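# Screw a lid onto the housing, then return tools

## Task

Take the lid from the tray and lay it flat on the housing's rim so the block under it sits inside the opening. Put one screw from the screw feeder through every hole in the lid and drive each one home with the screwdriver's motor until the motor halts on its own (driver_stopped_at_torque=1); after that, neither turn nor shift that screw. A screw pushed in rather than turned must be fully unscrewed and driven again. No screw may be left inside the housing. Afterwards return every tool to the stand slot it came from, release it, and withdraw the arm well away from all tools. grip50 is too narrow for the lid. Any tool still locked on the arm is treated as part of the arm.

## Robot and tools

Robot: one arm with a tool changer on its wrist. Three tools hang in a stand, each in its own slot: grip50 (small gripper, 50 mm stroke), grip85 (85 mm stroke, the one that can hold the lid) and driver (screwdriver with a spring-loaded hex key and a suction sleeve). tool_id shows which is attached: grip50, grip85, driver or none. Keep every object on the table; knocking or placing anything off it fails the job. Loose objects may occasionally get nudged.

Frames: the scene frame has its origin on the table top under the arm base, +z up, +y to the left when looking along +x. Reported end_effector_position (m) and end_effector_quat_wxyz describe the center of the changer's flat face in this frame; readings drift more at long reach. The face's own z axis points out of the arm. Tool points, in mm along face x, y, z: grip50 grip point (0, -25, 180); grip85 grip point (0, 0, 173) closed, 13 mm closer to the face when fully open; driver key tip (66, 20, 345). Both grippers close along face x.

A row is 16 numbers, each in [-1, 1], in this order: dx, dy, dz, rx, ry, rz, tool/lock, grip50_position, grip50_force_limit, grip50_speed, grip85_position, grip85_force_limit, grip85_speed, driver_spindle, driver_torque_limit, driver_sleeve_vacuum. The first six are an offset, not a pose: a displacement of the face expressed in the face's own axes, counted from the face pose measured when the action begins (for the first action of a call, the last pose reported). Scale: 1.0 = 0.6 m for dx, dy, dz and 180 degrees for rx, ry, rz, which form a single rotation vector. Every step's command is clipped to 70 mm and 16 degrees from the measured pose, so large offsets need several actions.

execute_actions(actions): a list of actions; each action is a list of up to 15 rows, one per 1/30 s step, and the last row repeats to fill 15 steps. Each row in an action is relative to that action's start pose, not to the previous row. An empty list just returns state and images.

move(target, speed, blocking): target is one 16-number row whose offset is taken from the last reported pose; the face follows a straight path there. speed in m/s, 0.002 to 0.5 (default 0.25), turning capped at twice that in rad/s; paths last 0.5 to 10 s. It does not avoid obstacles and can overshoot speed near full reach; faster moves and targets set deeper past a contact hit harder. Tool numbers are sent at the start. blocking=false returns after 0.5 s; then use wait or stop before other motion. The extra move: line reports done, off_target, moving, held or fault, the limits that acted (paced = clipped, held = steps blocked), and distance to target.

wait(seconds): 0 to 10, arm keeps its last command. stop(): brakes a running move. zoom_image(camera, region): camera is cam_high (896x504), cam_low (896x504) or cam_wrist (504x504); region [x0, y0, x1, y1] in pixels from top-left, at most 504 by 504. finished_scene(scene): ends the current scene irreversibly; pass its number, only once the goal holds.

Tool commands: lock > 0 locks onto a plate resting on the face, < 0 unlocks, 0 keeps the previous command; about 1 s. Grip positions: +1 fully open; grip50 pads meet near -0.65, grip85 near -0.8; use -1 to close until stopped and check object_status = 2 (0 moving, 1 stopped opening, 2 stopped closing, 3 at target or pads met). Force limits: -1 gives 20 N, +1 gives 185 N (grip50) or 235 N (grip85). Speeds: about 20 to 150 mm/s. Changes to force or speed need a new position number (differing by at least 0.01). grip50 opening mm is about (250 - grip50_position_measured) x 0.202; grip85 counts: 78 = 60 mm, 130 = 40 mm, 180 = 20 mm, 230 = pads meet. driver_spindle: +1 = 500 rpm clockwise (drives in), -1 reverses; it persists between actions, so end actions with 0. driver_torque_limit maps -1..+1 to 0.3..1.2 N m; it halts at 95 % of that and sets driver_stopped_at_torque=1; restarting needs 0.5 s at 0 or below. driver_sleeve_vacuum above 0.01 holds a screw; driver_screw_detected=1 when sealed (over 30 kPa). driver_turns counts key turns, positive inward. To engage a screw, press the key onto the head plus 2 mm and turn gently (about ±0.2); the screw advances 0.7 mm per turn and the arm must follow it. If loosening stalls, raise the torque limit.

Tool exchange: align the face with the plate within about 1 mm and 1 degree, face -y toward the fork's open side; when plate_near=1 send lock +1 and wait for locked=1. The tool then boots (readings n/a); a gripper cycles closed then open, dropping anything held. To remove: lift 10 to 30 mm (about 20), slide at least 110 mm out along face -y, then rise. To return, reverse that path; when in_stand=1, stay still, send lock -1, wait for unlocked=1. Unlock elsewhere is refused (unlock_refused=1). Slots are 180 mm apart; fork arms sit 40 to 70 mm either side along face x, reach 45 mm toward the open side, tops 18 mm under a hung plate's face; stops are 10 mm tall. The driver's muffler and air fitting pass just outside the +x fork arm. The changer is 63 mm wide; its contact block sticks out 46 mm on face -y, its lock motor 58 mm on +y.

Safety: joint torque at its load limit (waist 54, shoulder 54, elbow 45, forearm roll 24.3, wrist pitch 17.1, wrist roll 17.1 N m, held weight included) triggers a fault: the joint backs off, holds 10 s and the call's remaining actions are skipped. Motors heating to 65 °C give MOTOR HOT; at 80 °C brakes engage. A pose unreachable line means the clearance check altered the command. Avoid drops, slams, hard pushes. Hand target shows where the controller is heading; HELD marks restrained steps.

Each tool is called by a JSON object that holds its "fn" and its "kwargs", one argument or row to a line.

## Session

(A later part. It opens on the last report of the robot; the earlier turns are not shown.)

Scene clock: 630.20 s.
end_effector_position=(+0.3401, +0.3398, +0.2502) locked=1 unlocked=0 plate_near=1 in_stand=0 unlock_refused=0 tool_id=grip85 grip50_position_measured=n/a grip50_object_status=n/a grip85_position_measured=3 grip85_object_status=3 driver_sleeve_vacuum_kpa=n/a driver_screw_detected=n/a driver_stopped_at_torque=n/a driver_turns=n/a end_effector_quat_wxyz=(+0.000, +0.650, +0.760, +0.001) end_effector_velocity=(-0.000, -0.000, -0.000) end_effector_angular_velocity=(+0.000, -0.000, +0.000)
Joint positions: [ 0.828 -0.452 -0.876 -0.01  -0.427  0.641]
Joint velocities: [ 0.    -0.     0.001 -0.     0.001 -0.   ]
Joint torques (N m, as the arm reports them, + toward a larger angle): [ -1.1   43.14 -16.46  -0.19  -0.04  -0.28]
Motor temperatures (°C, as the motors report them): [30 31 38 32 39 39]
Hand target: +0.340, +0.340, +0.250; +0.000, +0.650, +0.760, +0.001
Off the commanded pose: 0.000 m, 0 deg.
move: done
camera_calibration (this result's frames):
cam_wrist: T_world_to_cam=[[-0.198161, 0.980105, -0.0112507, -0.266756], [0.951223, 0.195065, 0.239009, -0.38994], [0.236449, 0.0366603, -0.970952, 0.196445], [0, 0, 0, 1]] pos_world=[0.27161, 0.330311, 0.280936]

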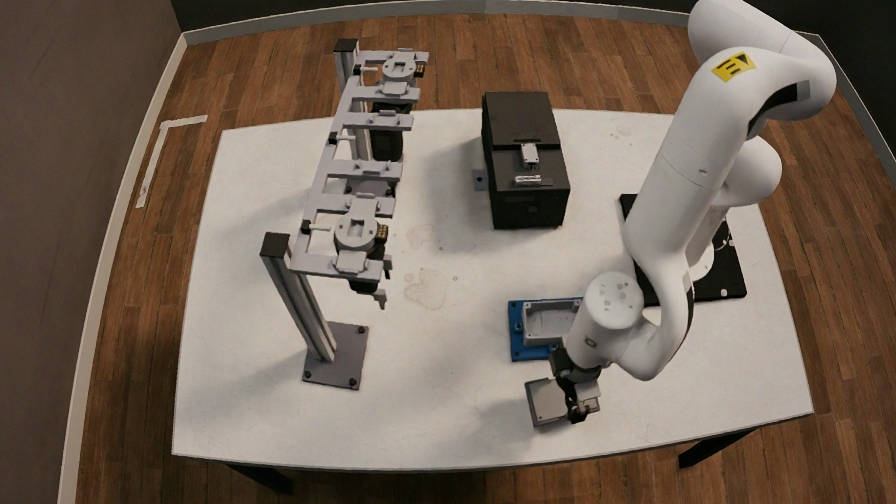

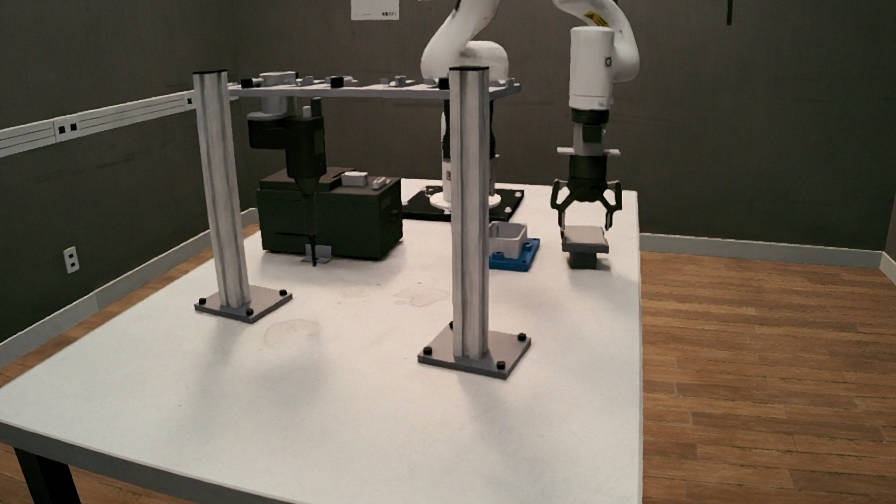

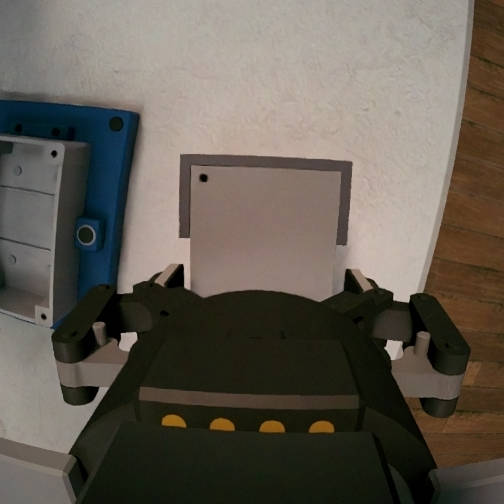

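{"fn": "move", "kwargs": {
  "target": [-0.0028,0,0.025,0,0,0,0,1,0,0,1,-0.5,0.5,0,0,0],
  "speed": 0.04
}}

{"fn": "zoom_image", "kwargs": {
  "camera": "cam_low",
  "region": [540, 190, 640, 280]
}}

{"fn": "zoom_image", "kwargs": {
  "camera": "cam_wrist",
  "region": [150, 130, 390, 320]
}}

Scene clock: 664.33 s.
end_effector_position=(+0.3404, +0.3382, +0.2353) locked=1 unlocked=0 plate_near=1 in_stand=0 unlock_refused=0 tool_id=grip85 grip50_position_measured=n/a grip50_object_status=n/a grip85_position_measured=3 grip85_object_status=3 driver_sleeve_vacuum_kpa=n/a driver_screw_detected=n/a driver_stopped_at_torque=n/a driver_turns=n/a end_effector_quat_wxyz=(+0.000, +0.650, +0.760, +0.001) end_effector_velocity=(+0.001, +0.000, -0.000) end_effector_angular_velocity=(+0.001, -0.001, +0.001)
Joint positions: [ 0.825 -0.48  -0.871 -0.011 -0.394  0.639]
Joint velocities: [-0.    -0.001 -0.001 -0.001  0.001 -0.001]
Joint torques (N m, as the arm reports them, + toward a larger angle): [ -2.32  43.35 -15.88   0.25  -0.04  -0.18]
Motor temperatures (°C, as the motors report them): [30 31 38 32 39 39]
Hand target: +0.340, +0.338, +0.235; +0.000, +0.650, +0.760, +0.001
Off the commanded pose: 0.000 m, 0 deg.
move: done
camera_calibration (this result's frames):
cam_wrist: T_world_to_cam=[[-0.198137, 0.98011, -0.011241, -0.265269], [0.951201, 0.195035, 0.239117, -0.386358], [0.236554, 0.0366855, -0.970926, 0.181904], [0, 0, 0, 1]] pos_world=[0.271915, 0.328673, 0.266018]

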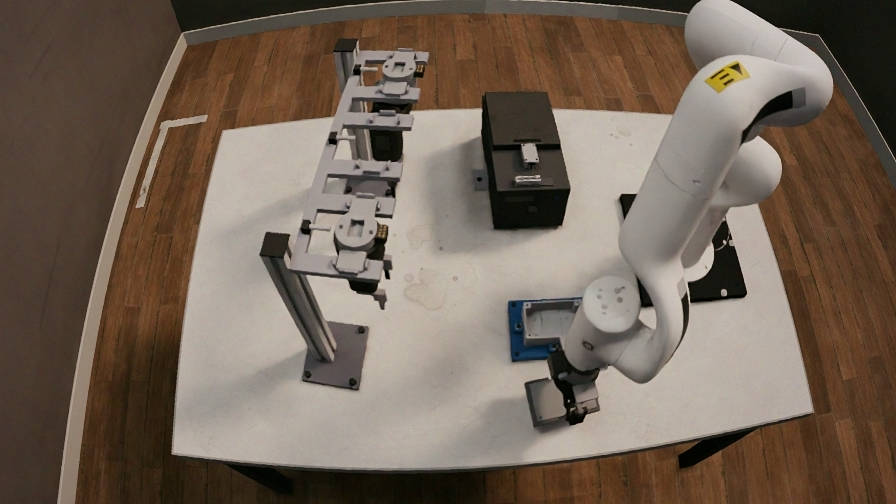

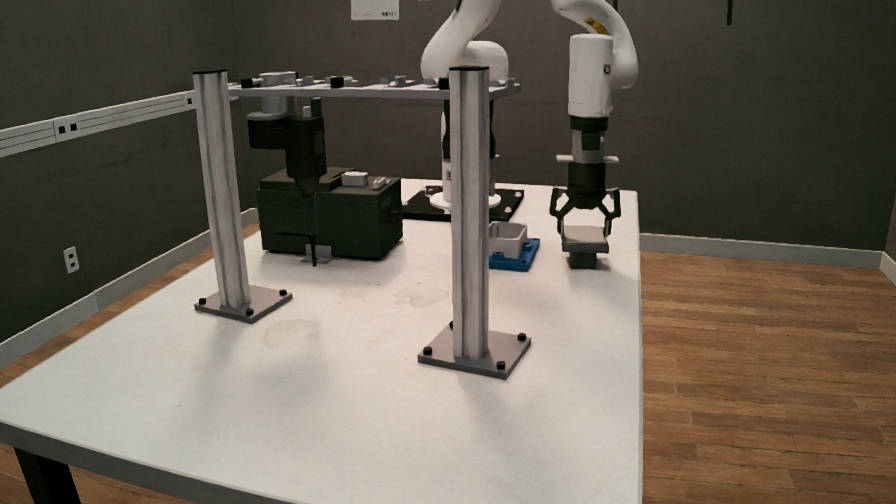

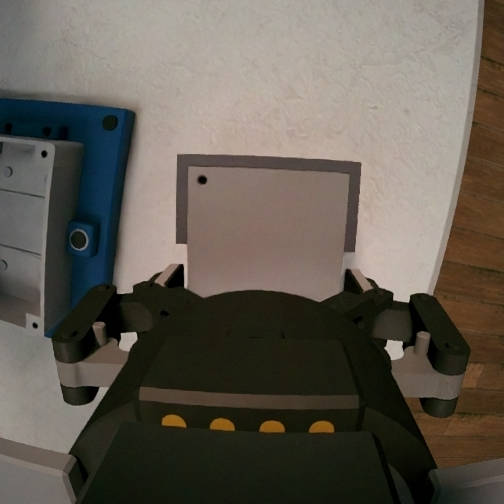

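Region (540, 190, 640, 280) of cam_low's 896x504 image, scaled by 5.040, with more detail than that image has; it fills the top 454 rows of this view, and the rest is white.

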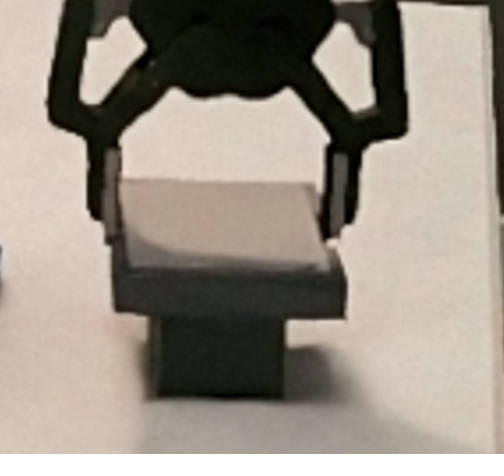

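Region (150, 130, 390, 320) of cam_wrist's 504x504 image, scaled by 2.100, with more detail than that image has; it fills the top 399 rows of this view, and the rest is white.

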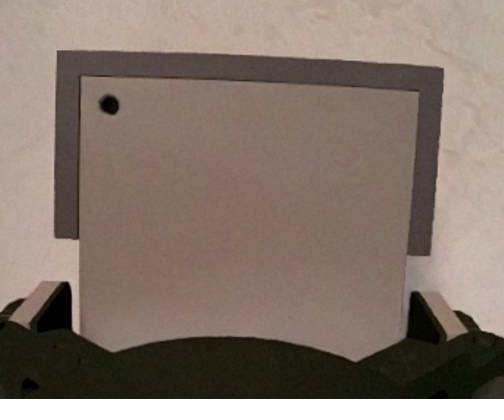

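{"fn": "execute_actions", "kwargs": {
  "actions": [
    [[0,0,0,0,0,0,0,1,0,0,-1,-0.3,-0.5,0,0,0]],
    [[0,0,0,0,0,0,0,1,0,0,-1,-0.3,-0.5,0,0,0]]
  ]
}}

Scene clock: 688.67 s.
end_effector_position=(+0.3405, +0.3383, +0.2359) locked=1 unlocked=0 plate_near=1 in_stand=0 unlock_refused=0 tool_id=grip85 grip50_position_measured=n/a grip50_object_status=n/a grip85_position_measured=26 grip85_object_status=2 driver_sleeve_vacuum_kpa=n/a driver_screw_detected=n/a driver_stopped_at_torque=n/a driver_turns=n/a end_effector_quat_wxyz=(+0.000, +0.650, +0.760, +0.001) end_effector_velocity=(-0.000, -0.000, -0.000) end_effector_angular_velocity=(+0.000, +0.000, -0.000)
Joint positions: [ 0.825 -0.479 -0.872 -0.011 -0.396  0.639]
Joint velocities: [-0.     0.     0.001  0.     0.001 -0.   ]
Joint torques (N m, as the arm reports them, + toward a larger angle): [ -1.68  29.71 -12.97  -0.09   2.54  -0.33]
Motor temperatures (°C, as the motors report them): [30 31 37 32 39 39]
Hand target: +0.340, +0.338, +0.236; +0.000, +0.650, +0.760, +0.001
Off the commanded pose: 0.000 m, 0 deg.
Step readings (end_effector_position; steps 1 to 15: 1st action; 16 to 30: 2nd action):
0: (+0.3403, +0.3381, +0.2352)
1: (+0.3403, +0.3381, +0.2352)
2: (+0.3403, +0.3381, +0.2352)
4: (+0.3404, +0.3382, +0.2353)
8: (+0.3405, +0.3383, +0.2360)
15: (+0.3405, +0.3383, +0.2358)
16: (+0.3405, +0.3383, +0.2358)
17: (+0.3405, +0.3383, +0.2359)
19: (+0.3405, +0.3383, +0.2359)
23: (+0.3405, +0.3383, +0.2359)
30: end_effector_position above
camera_calibration (this result's frames):
cam_wrist: T_world_to_cam=[[-0.198121, 0.980111, -0.0114239, -0.265297], [0.951255, 0.195072, 0.238873, -0.38658], [0.23635, 0.0364587, -0.970984, 0.182602], [0, 0, 0, 1]] pos_world=[0.272017, 0.328774, 0.266616]

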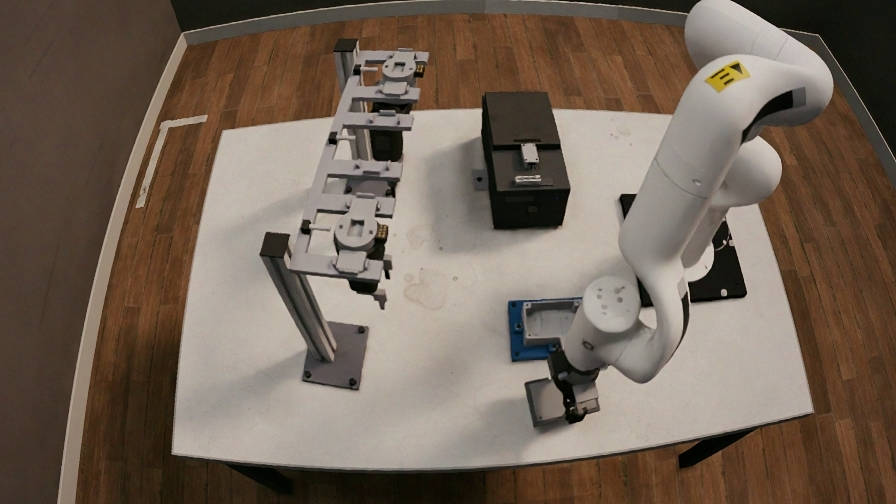

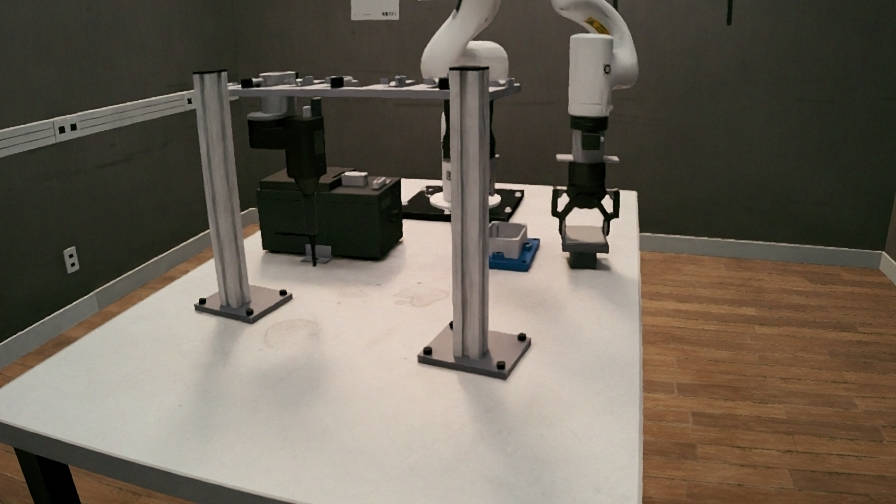

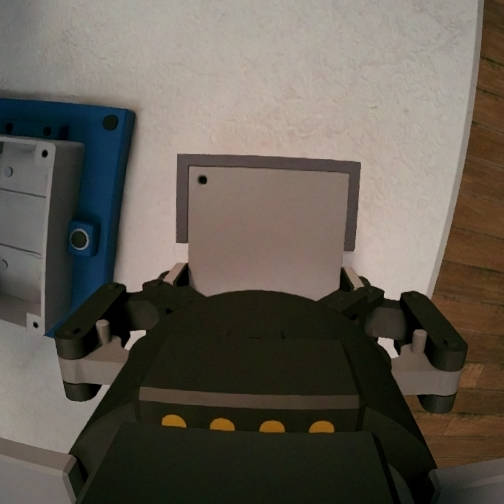

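{"fn": "move", "kwargs": {
  "target": [0,0,-0.07,0,0,0,0,1,0,0,-1,-0.3,-0.5,0,0,0],
  "speed": 0.04
}}

{"fn": "zoom_image", "kwargs": {
  "camera": "cam_low",
  "region": [530, 170, 650, 280]
}}

Scene clock: 699.50 s.
end_effector_position=(+0.3404, +0.3383, +0.2778) locked=1 unlocked=0 plate_near=1 in_stand=0 unlock_refused=0 tool_id=grip85 grip50_position_measured=n/a grip50_object_status=n/a grip85_position_measured=26 grip85_object_status=2 driver_sleeve_vacuum_kpa=n/a driver_screw_detected=n/a driver_stopped_at_torque=n/a driver_turns=n/a end_effector_quat_wxyz=(+0.000, +0.650, +0.760, +0.001) end_effector_velocity=(+0.000, -0.000, +0.000) end_effector_angular_velocity=(-0.001, +0.001, -0.001)
Joint positions: [ 0.825 -0.398 -0.88  -0.009 -0.486  0.637]
Joint velocities: [-0.001  0.    -0.001 -0.    -0.002  0.001]
Joint torques (N m, as the arm reports them, + toward a larger angle): [ -1.66  43.59 -17.74  -0.05   0.    -0.28]
Motor temperatures (°C, as the motors report them): [30 31 37 32 39 39]
Hand target: +0.340, +0.338, +0.278; +0.000, +0.650, +0.760, +0.001
Off the commanded pose: 0.000 m, 0 deg.
move: done
camera_calibration (this result's frames):
cam_wrist: T_world_to_cam=[[-0.19819, 0.980097, -0.0114209, -0.264801], [0.951298, 0.195147, 0.238641, -0.396456], [0.23612, 0.0364316, -0.971041, 0.223393], [0, 0, 0, 1]] pos_world=[0.271919, 0.328759, 0.30851]

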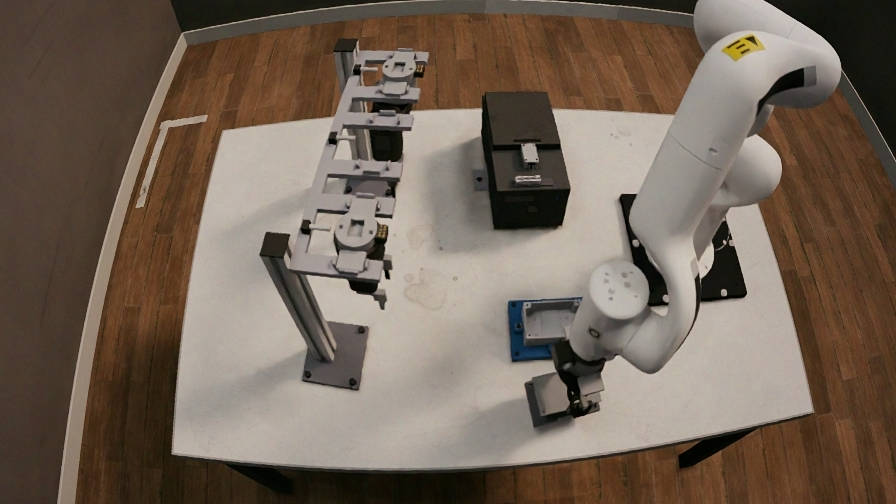

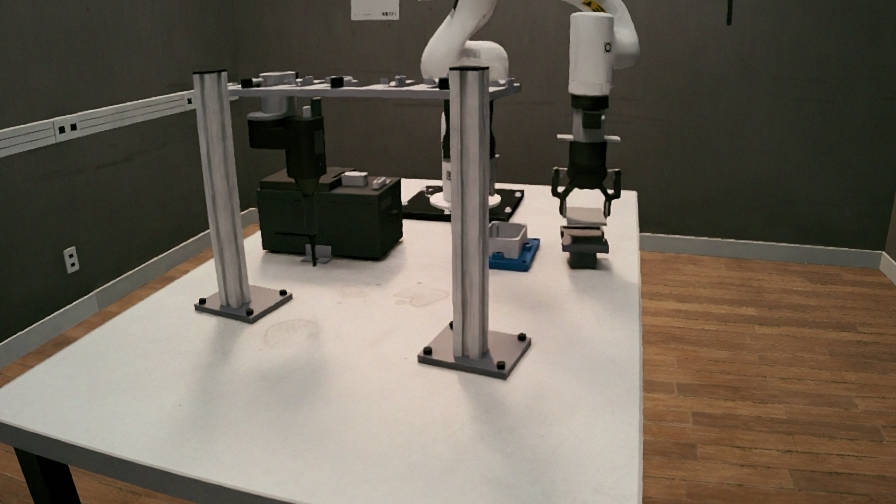

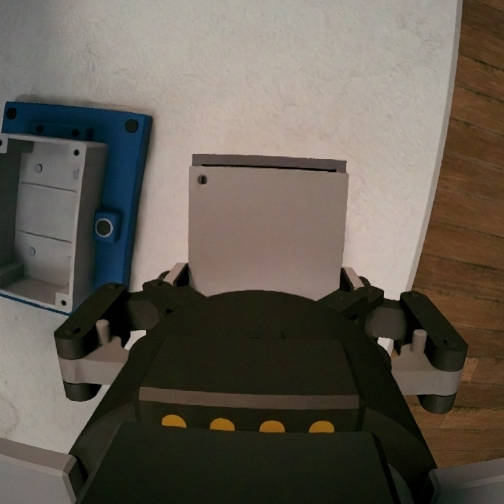

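Region (530, 170, 650, 280) of cam_low's 896x504 image, scaled by 4.200, with more detail than that image has; it fills the top 462 rows of this view, and the rest is white.

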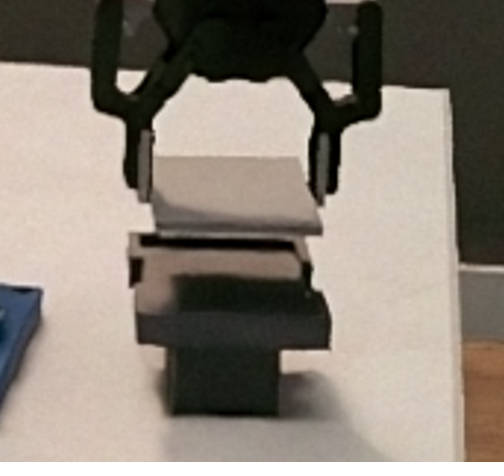

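{"fn": "move", "kwargs": {
  "target": [-0.2758,-0.0365,-0.02,0,0,0.0495,0,1,0,0,-1,-0.3,-0.5,0,0,0],
  "speed": 0.15
}}

{"fn": "zoom_image", "kwargs": {
  "camera": "cam_low",
  "region": [470, 160, 600, 280]
}}

{"fn": "zoom_image", "kwargs": {
  "camera": "cam_high",
  "region": [490, 250, 650, 400]
}}

Scene clock: 765.17 s.
end_effector_position=(+0.3444, +0.1715, +0.2898) locked=1 unlocked=0 plate_near=1 in_stand=0 unlock_refused=0 tool_id=grip85 grip50_position_measured=n/a grip50_object_status=n/a grip85_position_measured=26 grip85_object_status=2 driver_sleeve_vacuum_kpa=n/a driver_screw_detected=n/a driver_stopped_at_torque=n/a driver_turns=n/a end_effector_quat_wxyz=(+0.000, +0.707, +0.708, +0.001) end_effector_velocity=(-0.001, -0.001, -0.000) end_effector_angular_velocity=(-0.001, +0.002, +0.001)
Joint positions: [ 0.508 -0.171 -0.618 -0.012 -0.448  0.478]
Joint velocities: [-0.002  0.001  0.002  0.001 -0.001 -0.003]
Joint torques (N m, as the arm reports them, + toward a larger angle): [ -1.53  29.43 -17.46  -0.32  -0.01  -0.22]
Motor temperatures (°C, as the motors report them): [30 31 38 32 39 39]
Hand target: +0.344, +0.171, +0.290; +0.000, +0.707, +0.707, +0.001
Off the commanded pose: 0.000 m, 0 deg.
move: done
camera_calibration (this result's frames):
cam_wrist: T_world_to_cam=[[-0.0441824, 0.998958, -0.0114353, -0.156736], [0.9699, 0.0456353, 0.239189, -0.351616], [0.239462, -0.00052313, -0.970906, 0.245385], [0, 0, 0, 1]] pos_world=[0.275347, 0.172747, 0.320556]

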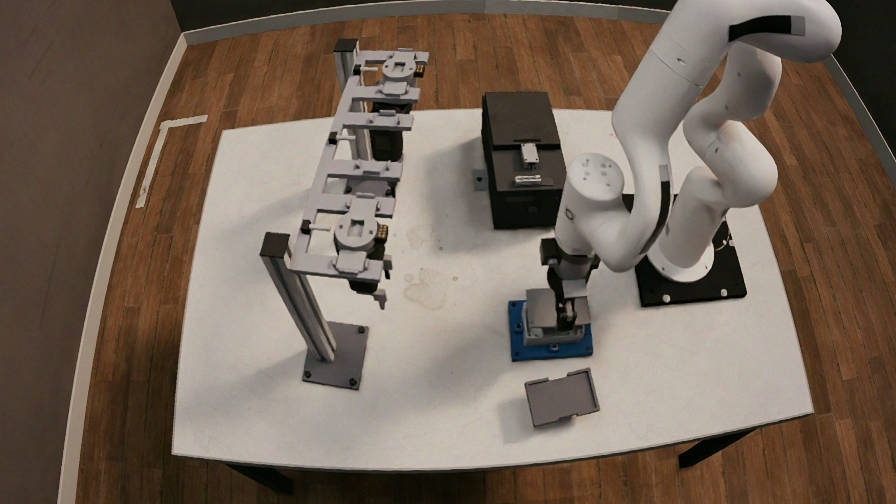

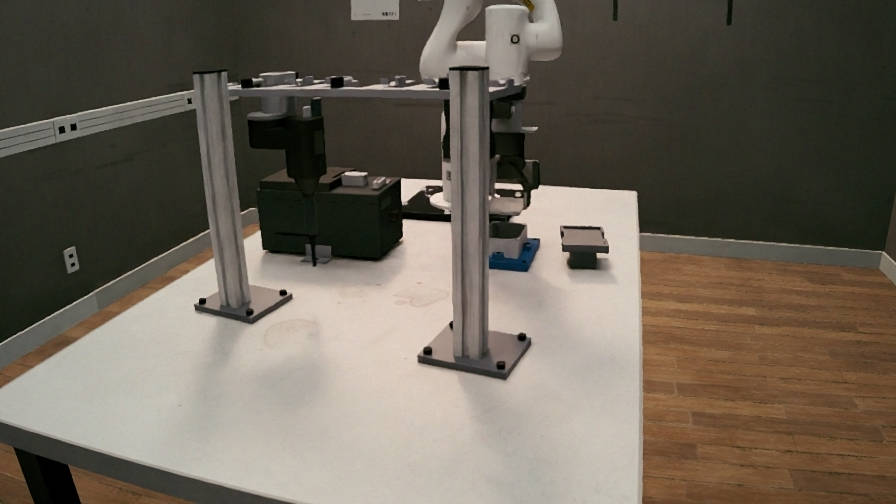

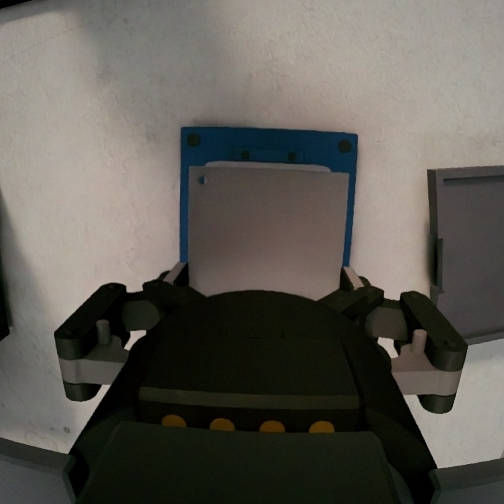

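Region (470, 160, 600, 280) of cam_low's 896x504 image, scaled by 3.877, with more detail than that image has; it fills the top 465 rows of this view, and the rest is white.

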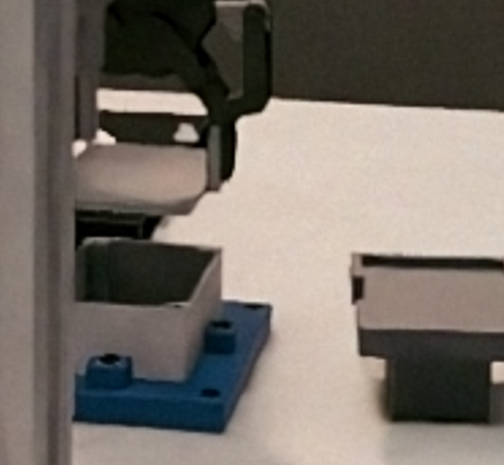

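Region (490, 250, 650, 400) of cam_high's 896x504 image, scaled by 3.150, with more detail than that image has; it fills the top 472 rows of this view, and the rest is white.

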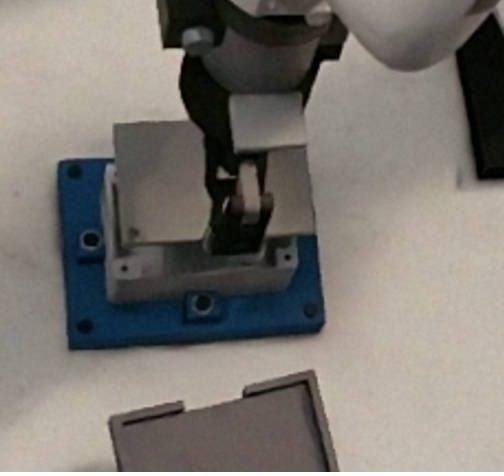

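{"fn": "move", "kwargs": {
  "target": [0,0,0.062,0,0,0,0,1,0,0,-1,-0.3,-0.5,0,0,0],
  "speed": 0.06
}}

{"fn": "zoom_image", "kwargs": {
  "camera": "cam_wrist",
  "region": [160, 110, 380, 300]
}}

{"fn": "zoom_image", "kwargs": {
  "camera": "cam_high",
  "region": [500, 270, 620, 380]
}}

{"fn": "zoom_image", "kwargs": {
  "camera": "cam_low",
  "region": [470, 180, 570, 280]
}}

Scene clock: 774.10 s.
end_effector_position=(+0.3446, +0.1715, +0.2528) locked=1 unlocked=0 plate_near=1 in_stand=0 unlock_refused=0 tool_id=grip85 grip50_position_measured=n/a grip50_object_status=n/a grip85_position_measured=26 grip85_object_status=2 driver_sleeve_vacuum_kpa=n/a driver_screw_detected=n/a driver_stopped_at_torque=n/a driver_turns=n/a end_effector_quat_wxyz=(+0.001, +0.707, +0.708, +0.001) end_effector_velocity=(+0.001, -0.000, -0.001) end_effector_angular_velocity=(+0.002, -0.004, -0.001)
Joint positions: [ 0.507 -0.258 -0.606 -0.016 -0.35   0.481]
Joint velocities: [-0.002 -0.002 -0.    -0.001  0.006  0.   ]
Joint torques (N m, as the arm reports them, + toward a larger angle): [ -1.15  31.19 -16.12  -0.29  -0.05  -0.19]
Motor temperatures (°C, as the motors report them): [30 31 38 32 39 39]
Hand target: +0.345, +0.171, +0.253; +0.001, +0.707, +0.708, +0.001
Off the commanded pose: 0.000 m, 0 deg.
move: done
camera_calibration (this result's frames):
cam_wrist: T_world_to_cam=[[-0.0441106, 0.998961, -0.0114666, -0.157164], [0.969835, 0.0455732, 0.239463, -0.34291], [0.239737, -0.000557822, -0.970838, 0.209275], [0, 0, 0, 1]] pos_world=[0.275463, 0.172745, 0.283484]

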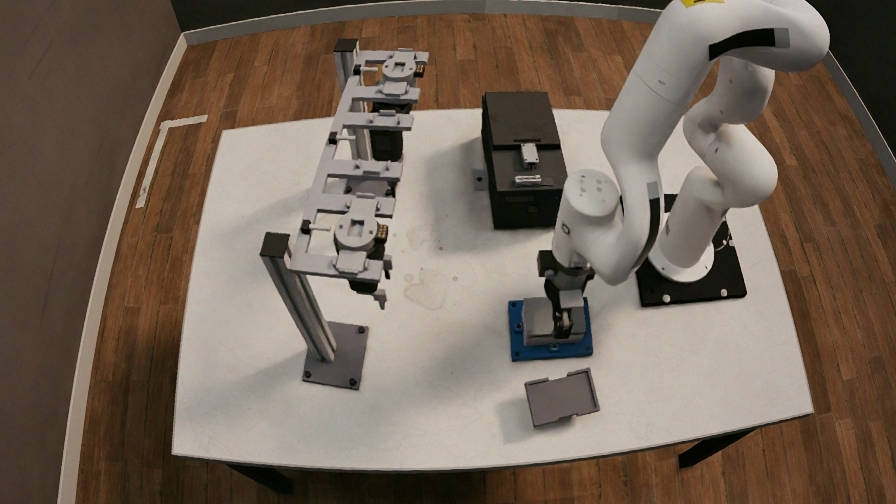

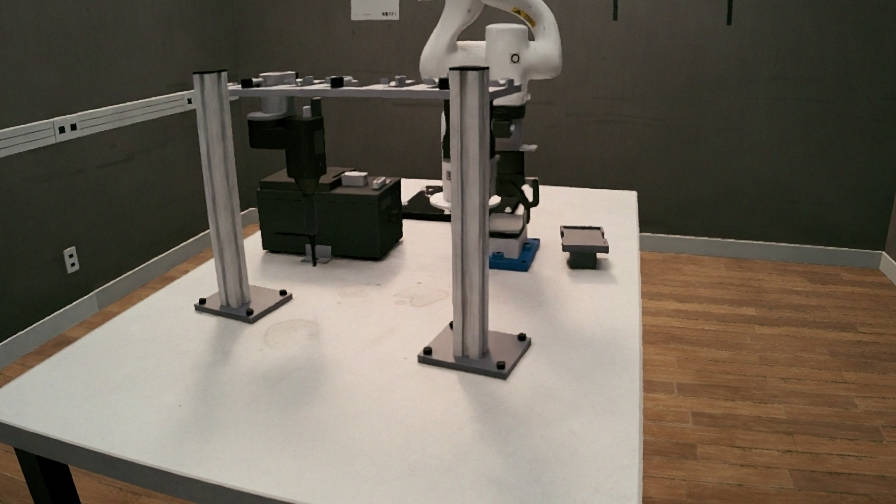

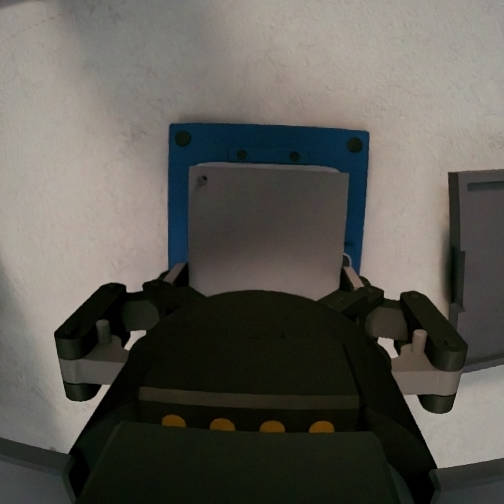

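Region (160, 110, 380, 300) of cam_wrist's 504x504 image, scaled by 2.291, with more detail than that image has; it fills the top 435 rows of this view, and the rest is white.

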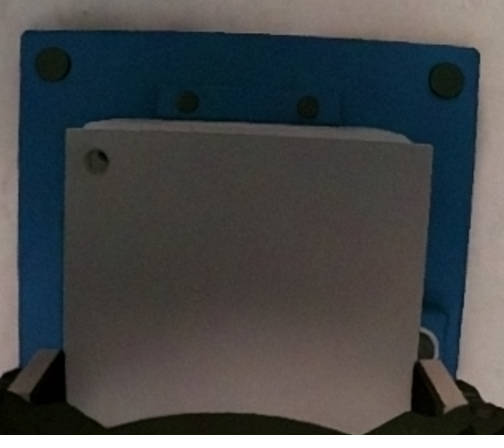

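Region (500, 270, 620, 380) of cam_high's 896x504 image, scaled by 4.200, with more detail than that image has; it fills the top 462 rows of this view, and the rest is white.

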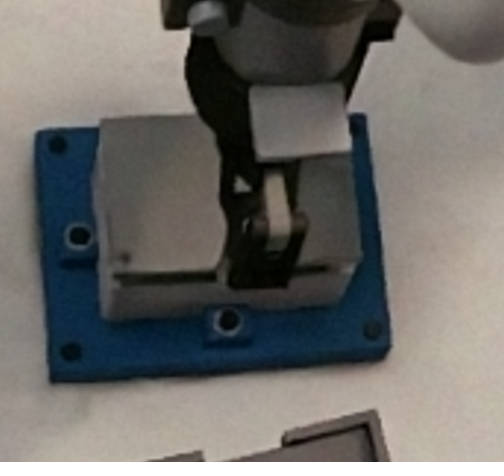

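Region (470, 180, 570, 280) of cam_low's 896x504 image, scaled by 5.040, with more detail than that image has.

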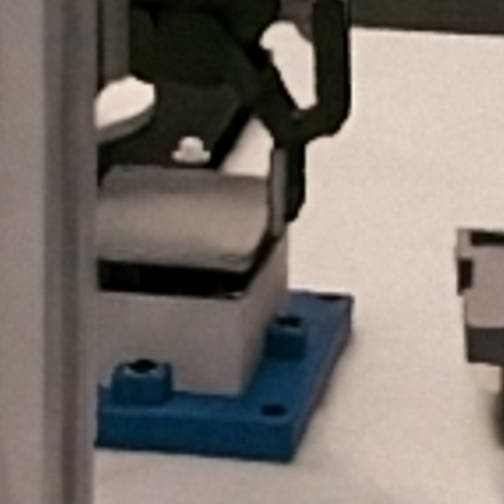

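{"fn": "move", "kwargs": {
  "target": [0,-0.0017,0.017,0,0,0,0,1,0,0,-1,-0.3,-0.5,0,0,0],
  "speed": 0.015
}}

{"fn": "zoom_image", "kwargs": {
  "camera": "cam_wrist",
  "region": [160, 110, 380, 300]
}}

{"fn": "zoom_image", "kwargs": {
  "camera": "cam_low",
  "region": [470, 180, 570, 280]
}}

Scene clock: 802.40 s.
end_effector_position=(+0.3436, +0.1715, +0.2427) locked=1 unlocked=0 plate_near=1 in_stand=0 unlock_refused=0 tool_id=grip85 grip50_position_measured=n/a grip50_object_status=n/a grip85_position_measured=26 grip85_object_status=2 driver_sleeve_vacuum_kpa=n/a driver_screw_detected=n/a driver_stopped_at_torque=n/a driver_turns=n/a end_effector_quat_wxyz=(+0.001, +0.707, +0.708, +0.001) end_effector_velocity=(+0.000, -0.000, -0.001) end_effector_angular_velocity=(+0.000, -0.001, -0.001)
Joint positions: [ 0.508 -0.281 -0.602 -0.017 -0.322  0.484]
Joint velocities: [-0.001 -0.004 -0.    -0.     0.004  0.001]
Joint torques (N m, as the arm reports them, + toward a larger angle): [ -2.19  32.16 -15.45   0.02  -0.01  -0.31]
Motor temperatures (°C, as the motors report them): [30 31 37 32 39 39]
Hand target: +0.344, +0.172, +0.243; +0.001, +0.707, +0.708, +0.001
Off the commanded pose: 0.000 m, 0 deg.
move: done
camera_calibration (this result's frames):
cam_wrist: T_world_to_cam=[[-0.0440985, 0.998961, -0.0115296, -0.157295], [0.969847, 0.0455765, 0.239415, -0.339495], [0.239692, -0.000624059, -0.970849, 0.199707], [0, 0, 0, 1]] pos_world=[0.274454, 0.172729, 0.273352]

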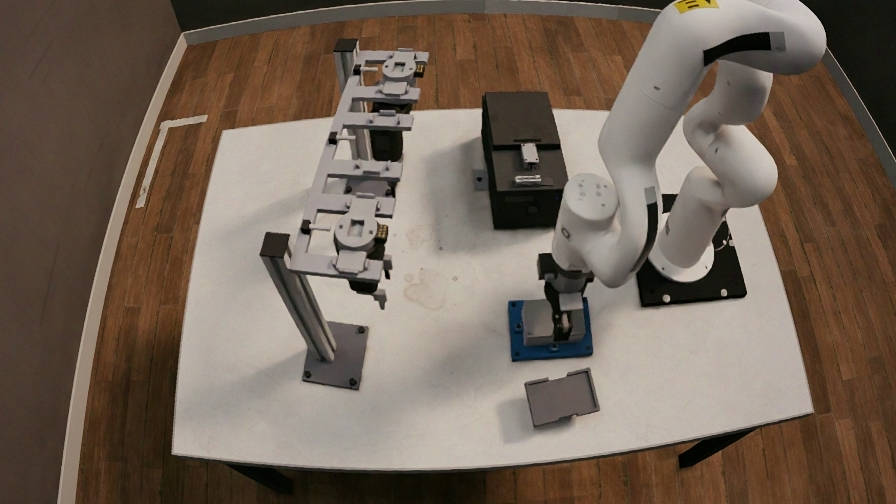

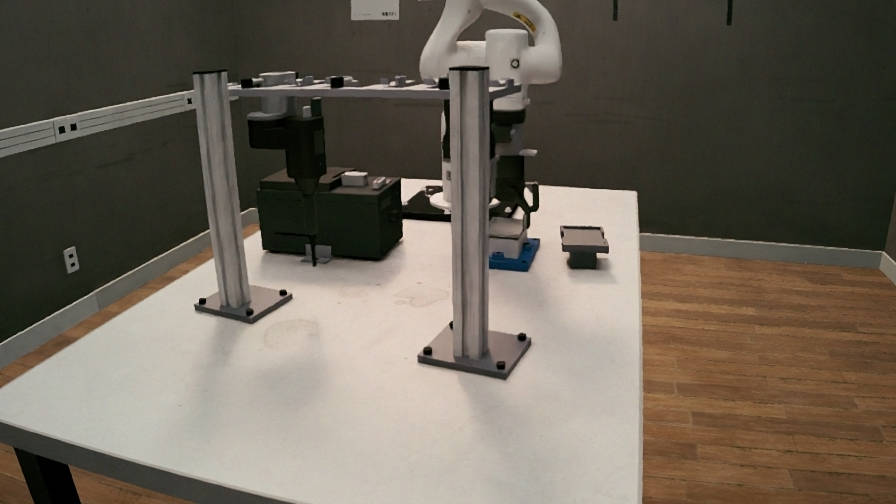

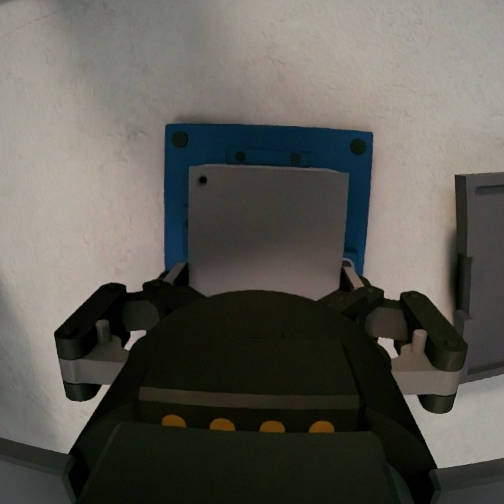

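Region (160, 110, 380, 300) of cam_wrist's 504x504 image, scaled by 2.291, with more detail than that image has; it fills the top 435 rows of this view, and the rest is white.

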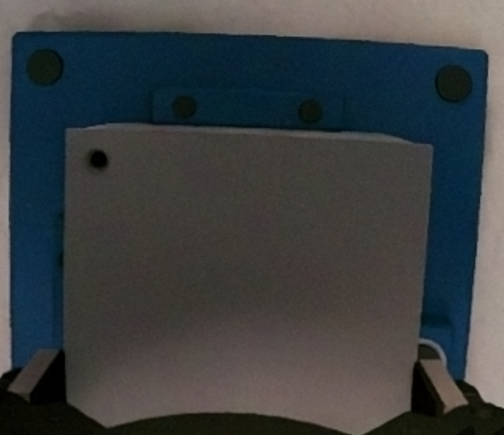

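Region (470, 180, 570, 280) of cam_low's 896x504 image, scaled by 5.040, with more detail than that image has.

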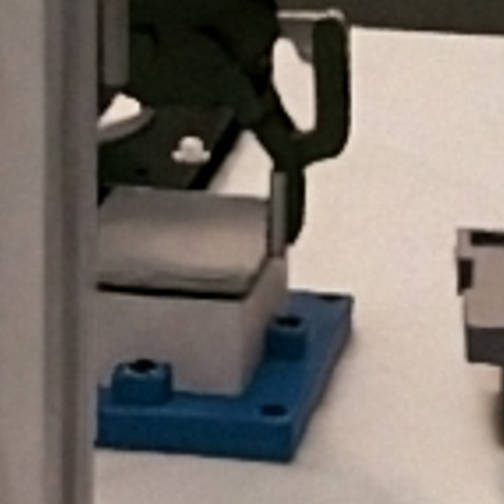

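{"fn": "execute_actions", "kwargs": {
  "actions": [
    [[0,0,0.001,0,0,0,0,1,0,0,-1,-0.3,-0.5,0,0,0],[0,0,0.002,0,0,0,0,1,0,0,-1,-0.3,-0.5,0,0,0],[0,0,0.003,0,0,0,0,1,0,0,-1,-0.3,-0.5,0,0,0],[0,0,0.004,0,0,0,0,1,0,0,-1,-0.3,-0.5,0,0,0],[0,0,0.005,0,0,0,0,1,0,0,-1,-0.3,-0.5,0,0,0]]
  ]
}}

{"fn": "zoom_image", "kwargs": {
  "camera": "cam_low",
  "region": [470, 180, 570, 280]
}}

Scene clock: 812.90 s.
end_effector_position=(+0.3436, +0.1714, +0.2399) locked=1 unlocked=0 plate_near=1 in_stand=0 unlock_refused=0 tool_id=grip85 grip50_position_measured=n/a grip50_object_status=n/a grip85_position_measured=26 grip85_object_status=2 driver_sleeve_vacuum_kpa=n/a driver_screw_detected=n/a driver_stopped_at_torque=n/a driver_turns=n/a end_effector_quat_wxyz=(+0.000, +0.707, +0.708, +0.001) end_effector_velocity=(-0.000, -0.000, -0.000) end_effector_angular_velocity=(+0.001, -0.001, -0.001)
Joint positions: [ 0.508 -0.288 -0.602 -0.018 -0.316  0.484]
Joint velocities: [-0.    -0.     0.001 -0.     0.003  0.   ]
Joint torques (N m, as the arm reports them, + toward a larger angle): [  1.79  25.77 -14.24   0.33   1.58  -0.23]
Motor temperatures (°C, as the motors report them): [30 31 37 32 39 39]
Hand target: +0.344, +0.172, +0.240; +0.001, +0.707, +0.708, +0.001
Off the commanded pose: 0.000 m, 0 deg.
Step readings (end_effector_position):
0: (+0.3436, +0.1715, +0.2426)
1: (+0.3436, +0.1715, +0.2426)
2: (+0.3436, +0.1715, +0.2425)
4: (+0.3436, +0.1715, +0.2419)
8: (+0.3435, +0.1715, +0.2401)
15: end_effector_position above
camera_calibration (this result's frames):
cam_wrist: T_world_to_cam=[[-0.0440883, 0.998957, -0.0118712, -0.157159], [0.969984, 0.0456479, 0.238844, -0.338765], [0.239137, -0.00098465, -0.970985, 0.197305], [0, 0, 0, 1]] pos_world=[0.274485, 0.172653, 0.270627]

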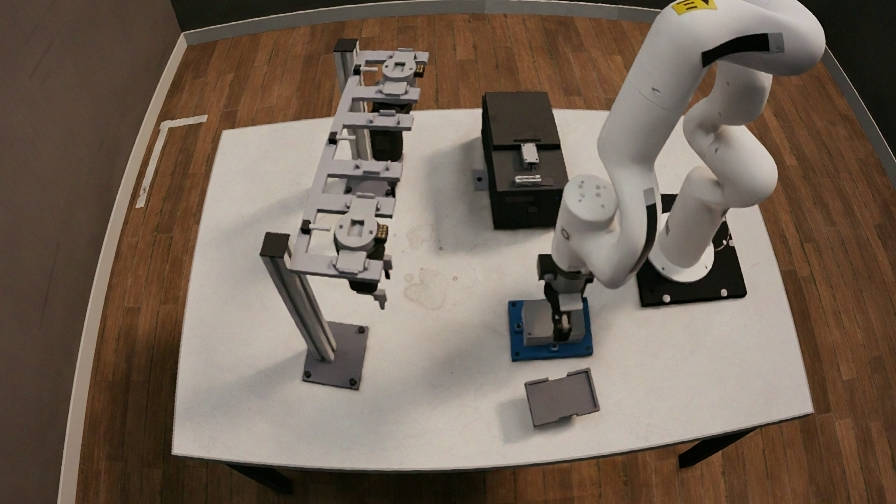

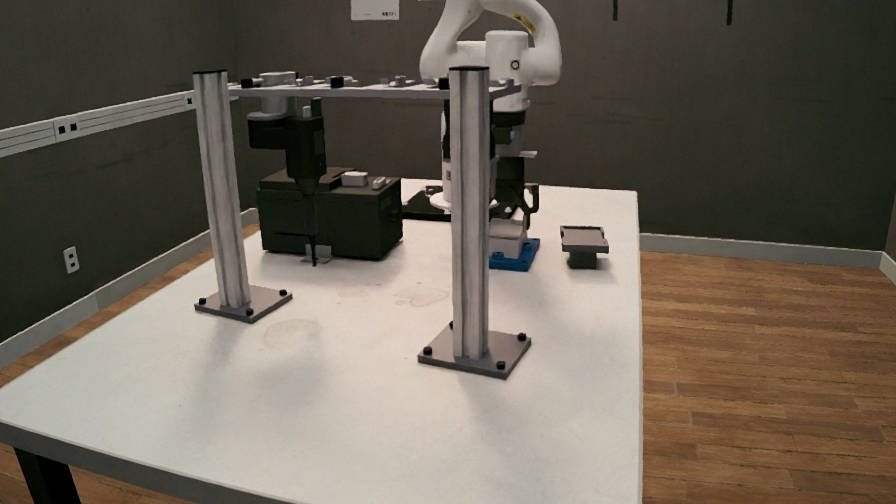

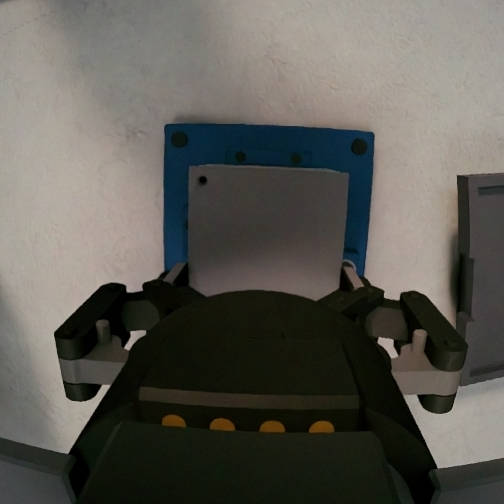

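Region (470, 180, 570, 280) of cam_low's 896x504 image, scaled by 5.040, with more detail than that image has.

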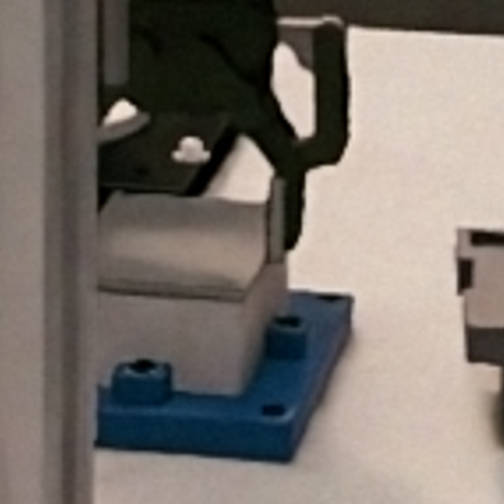

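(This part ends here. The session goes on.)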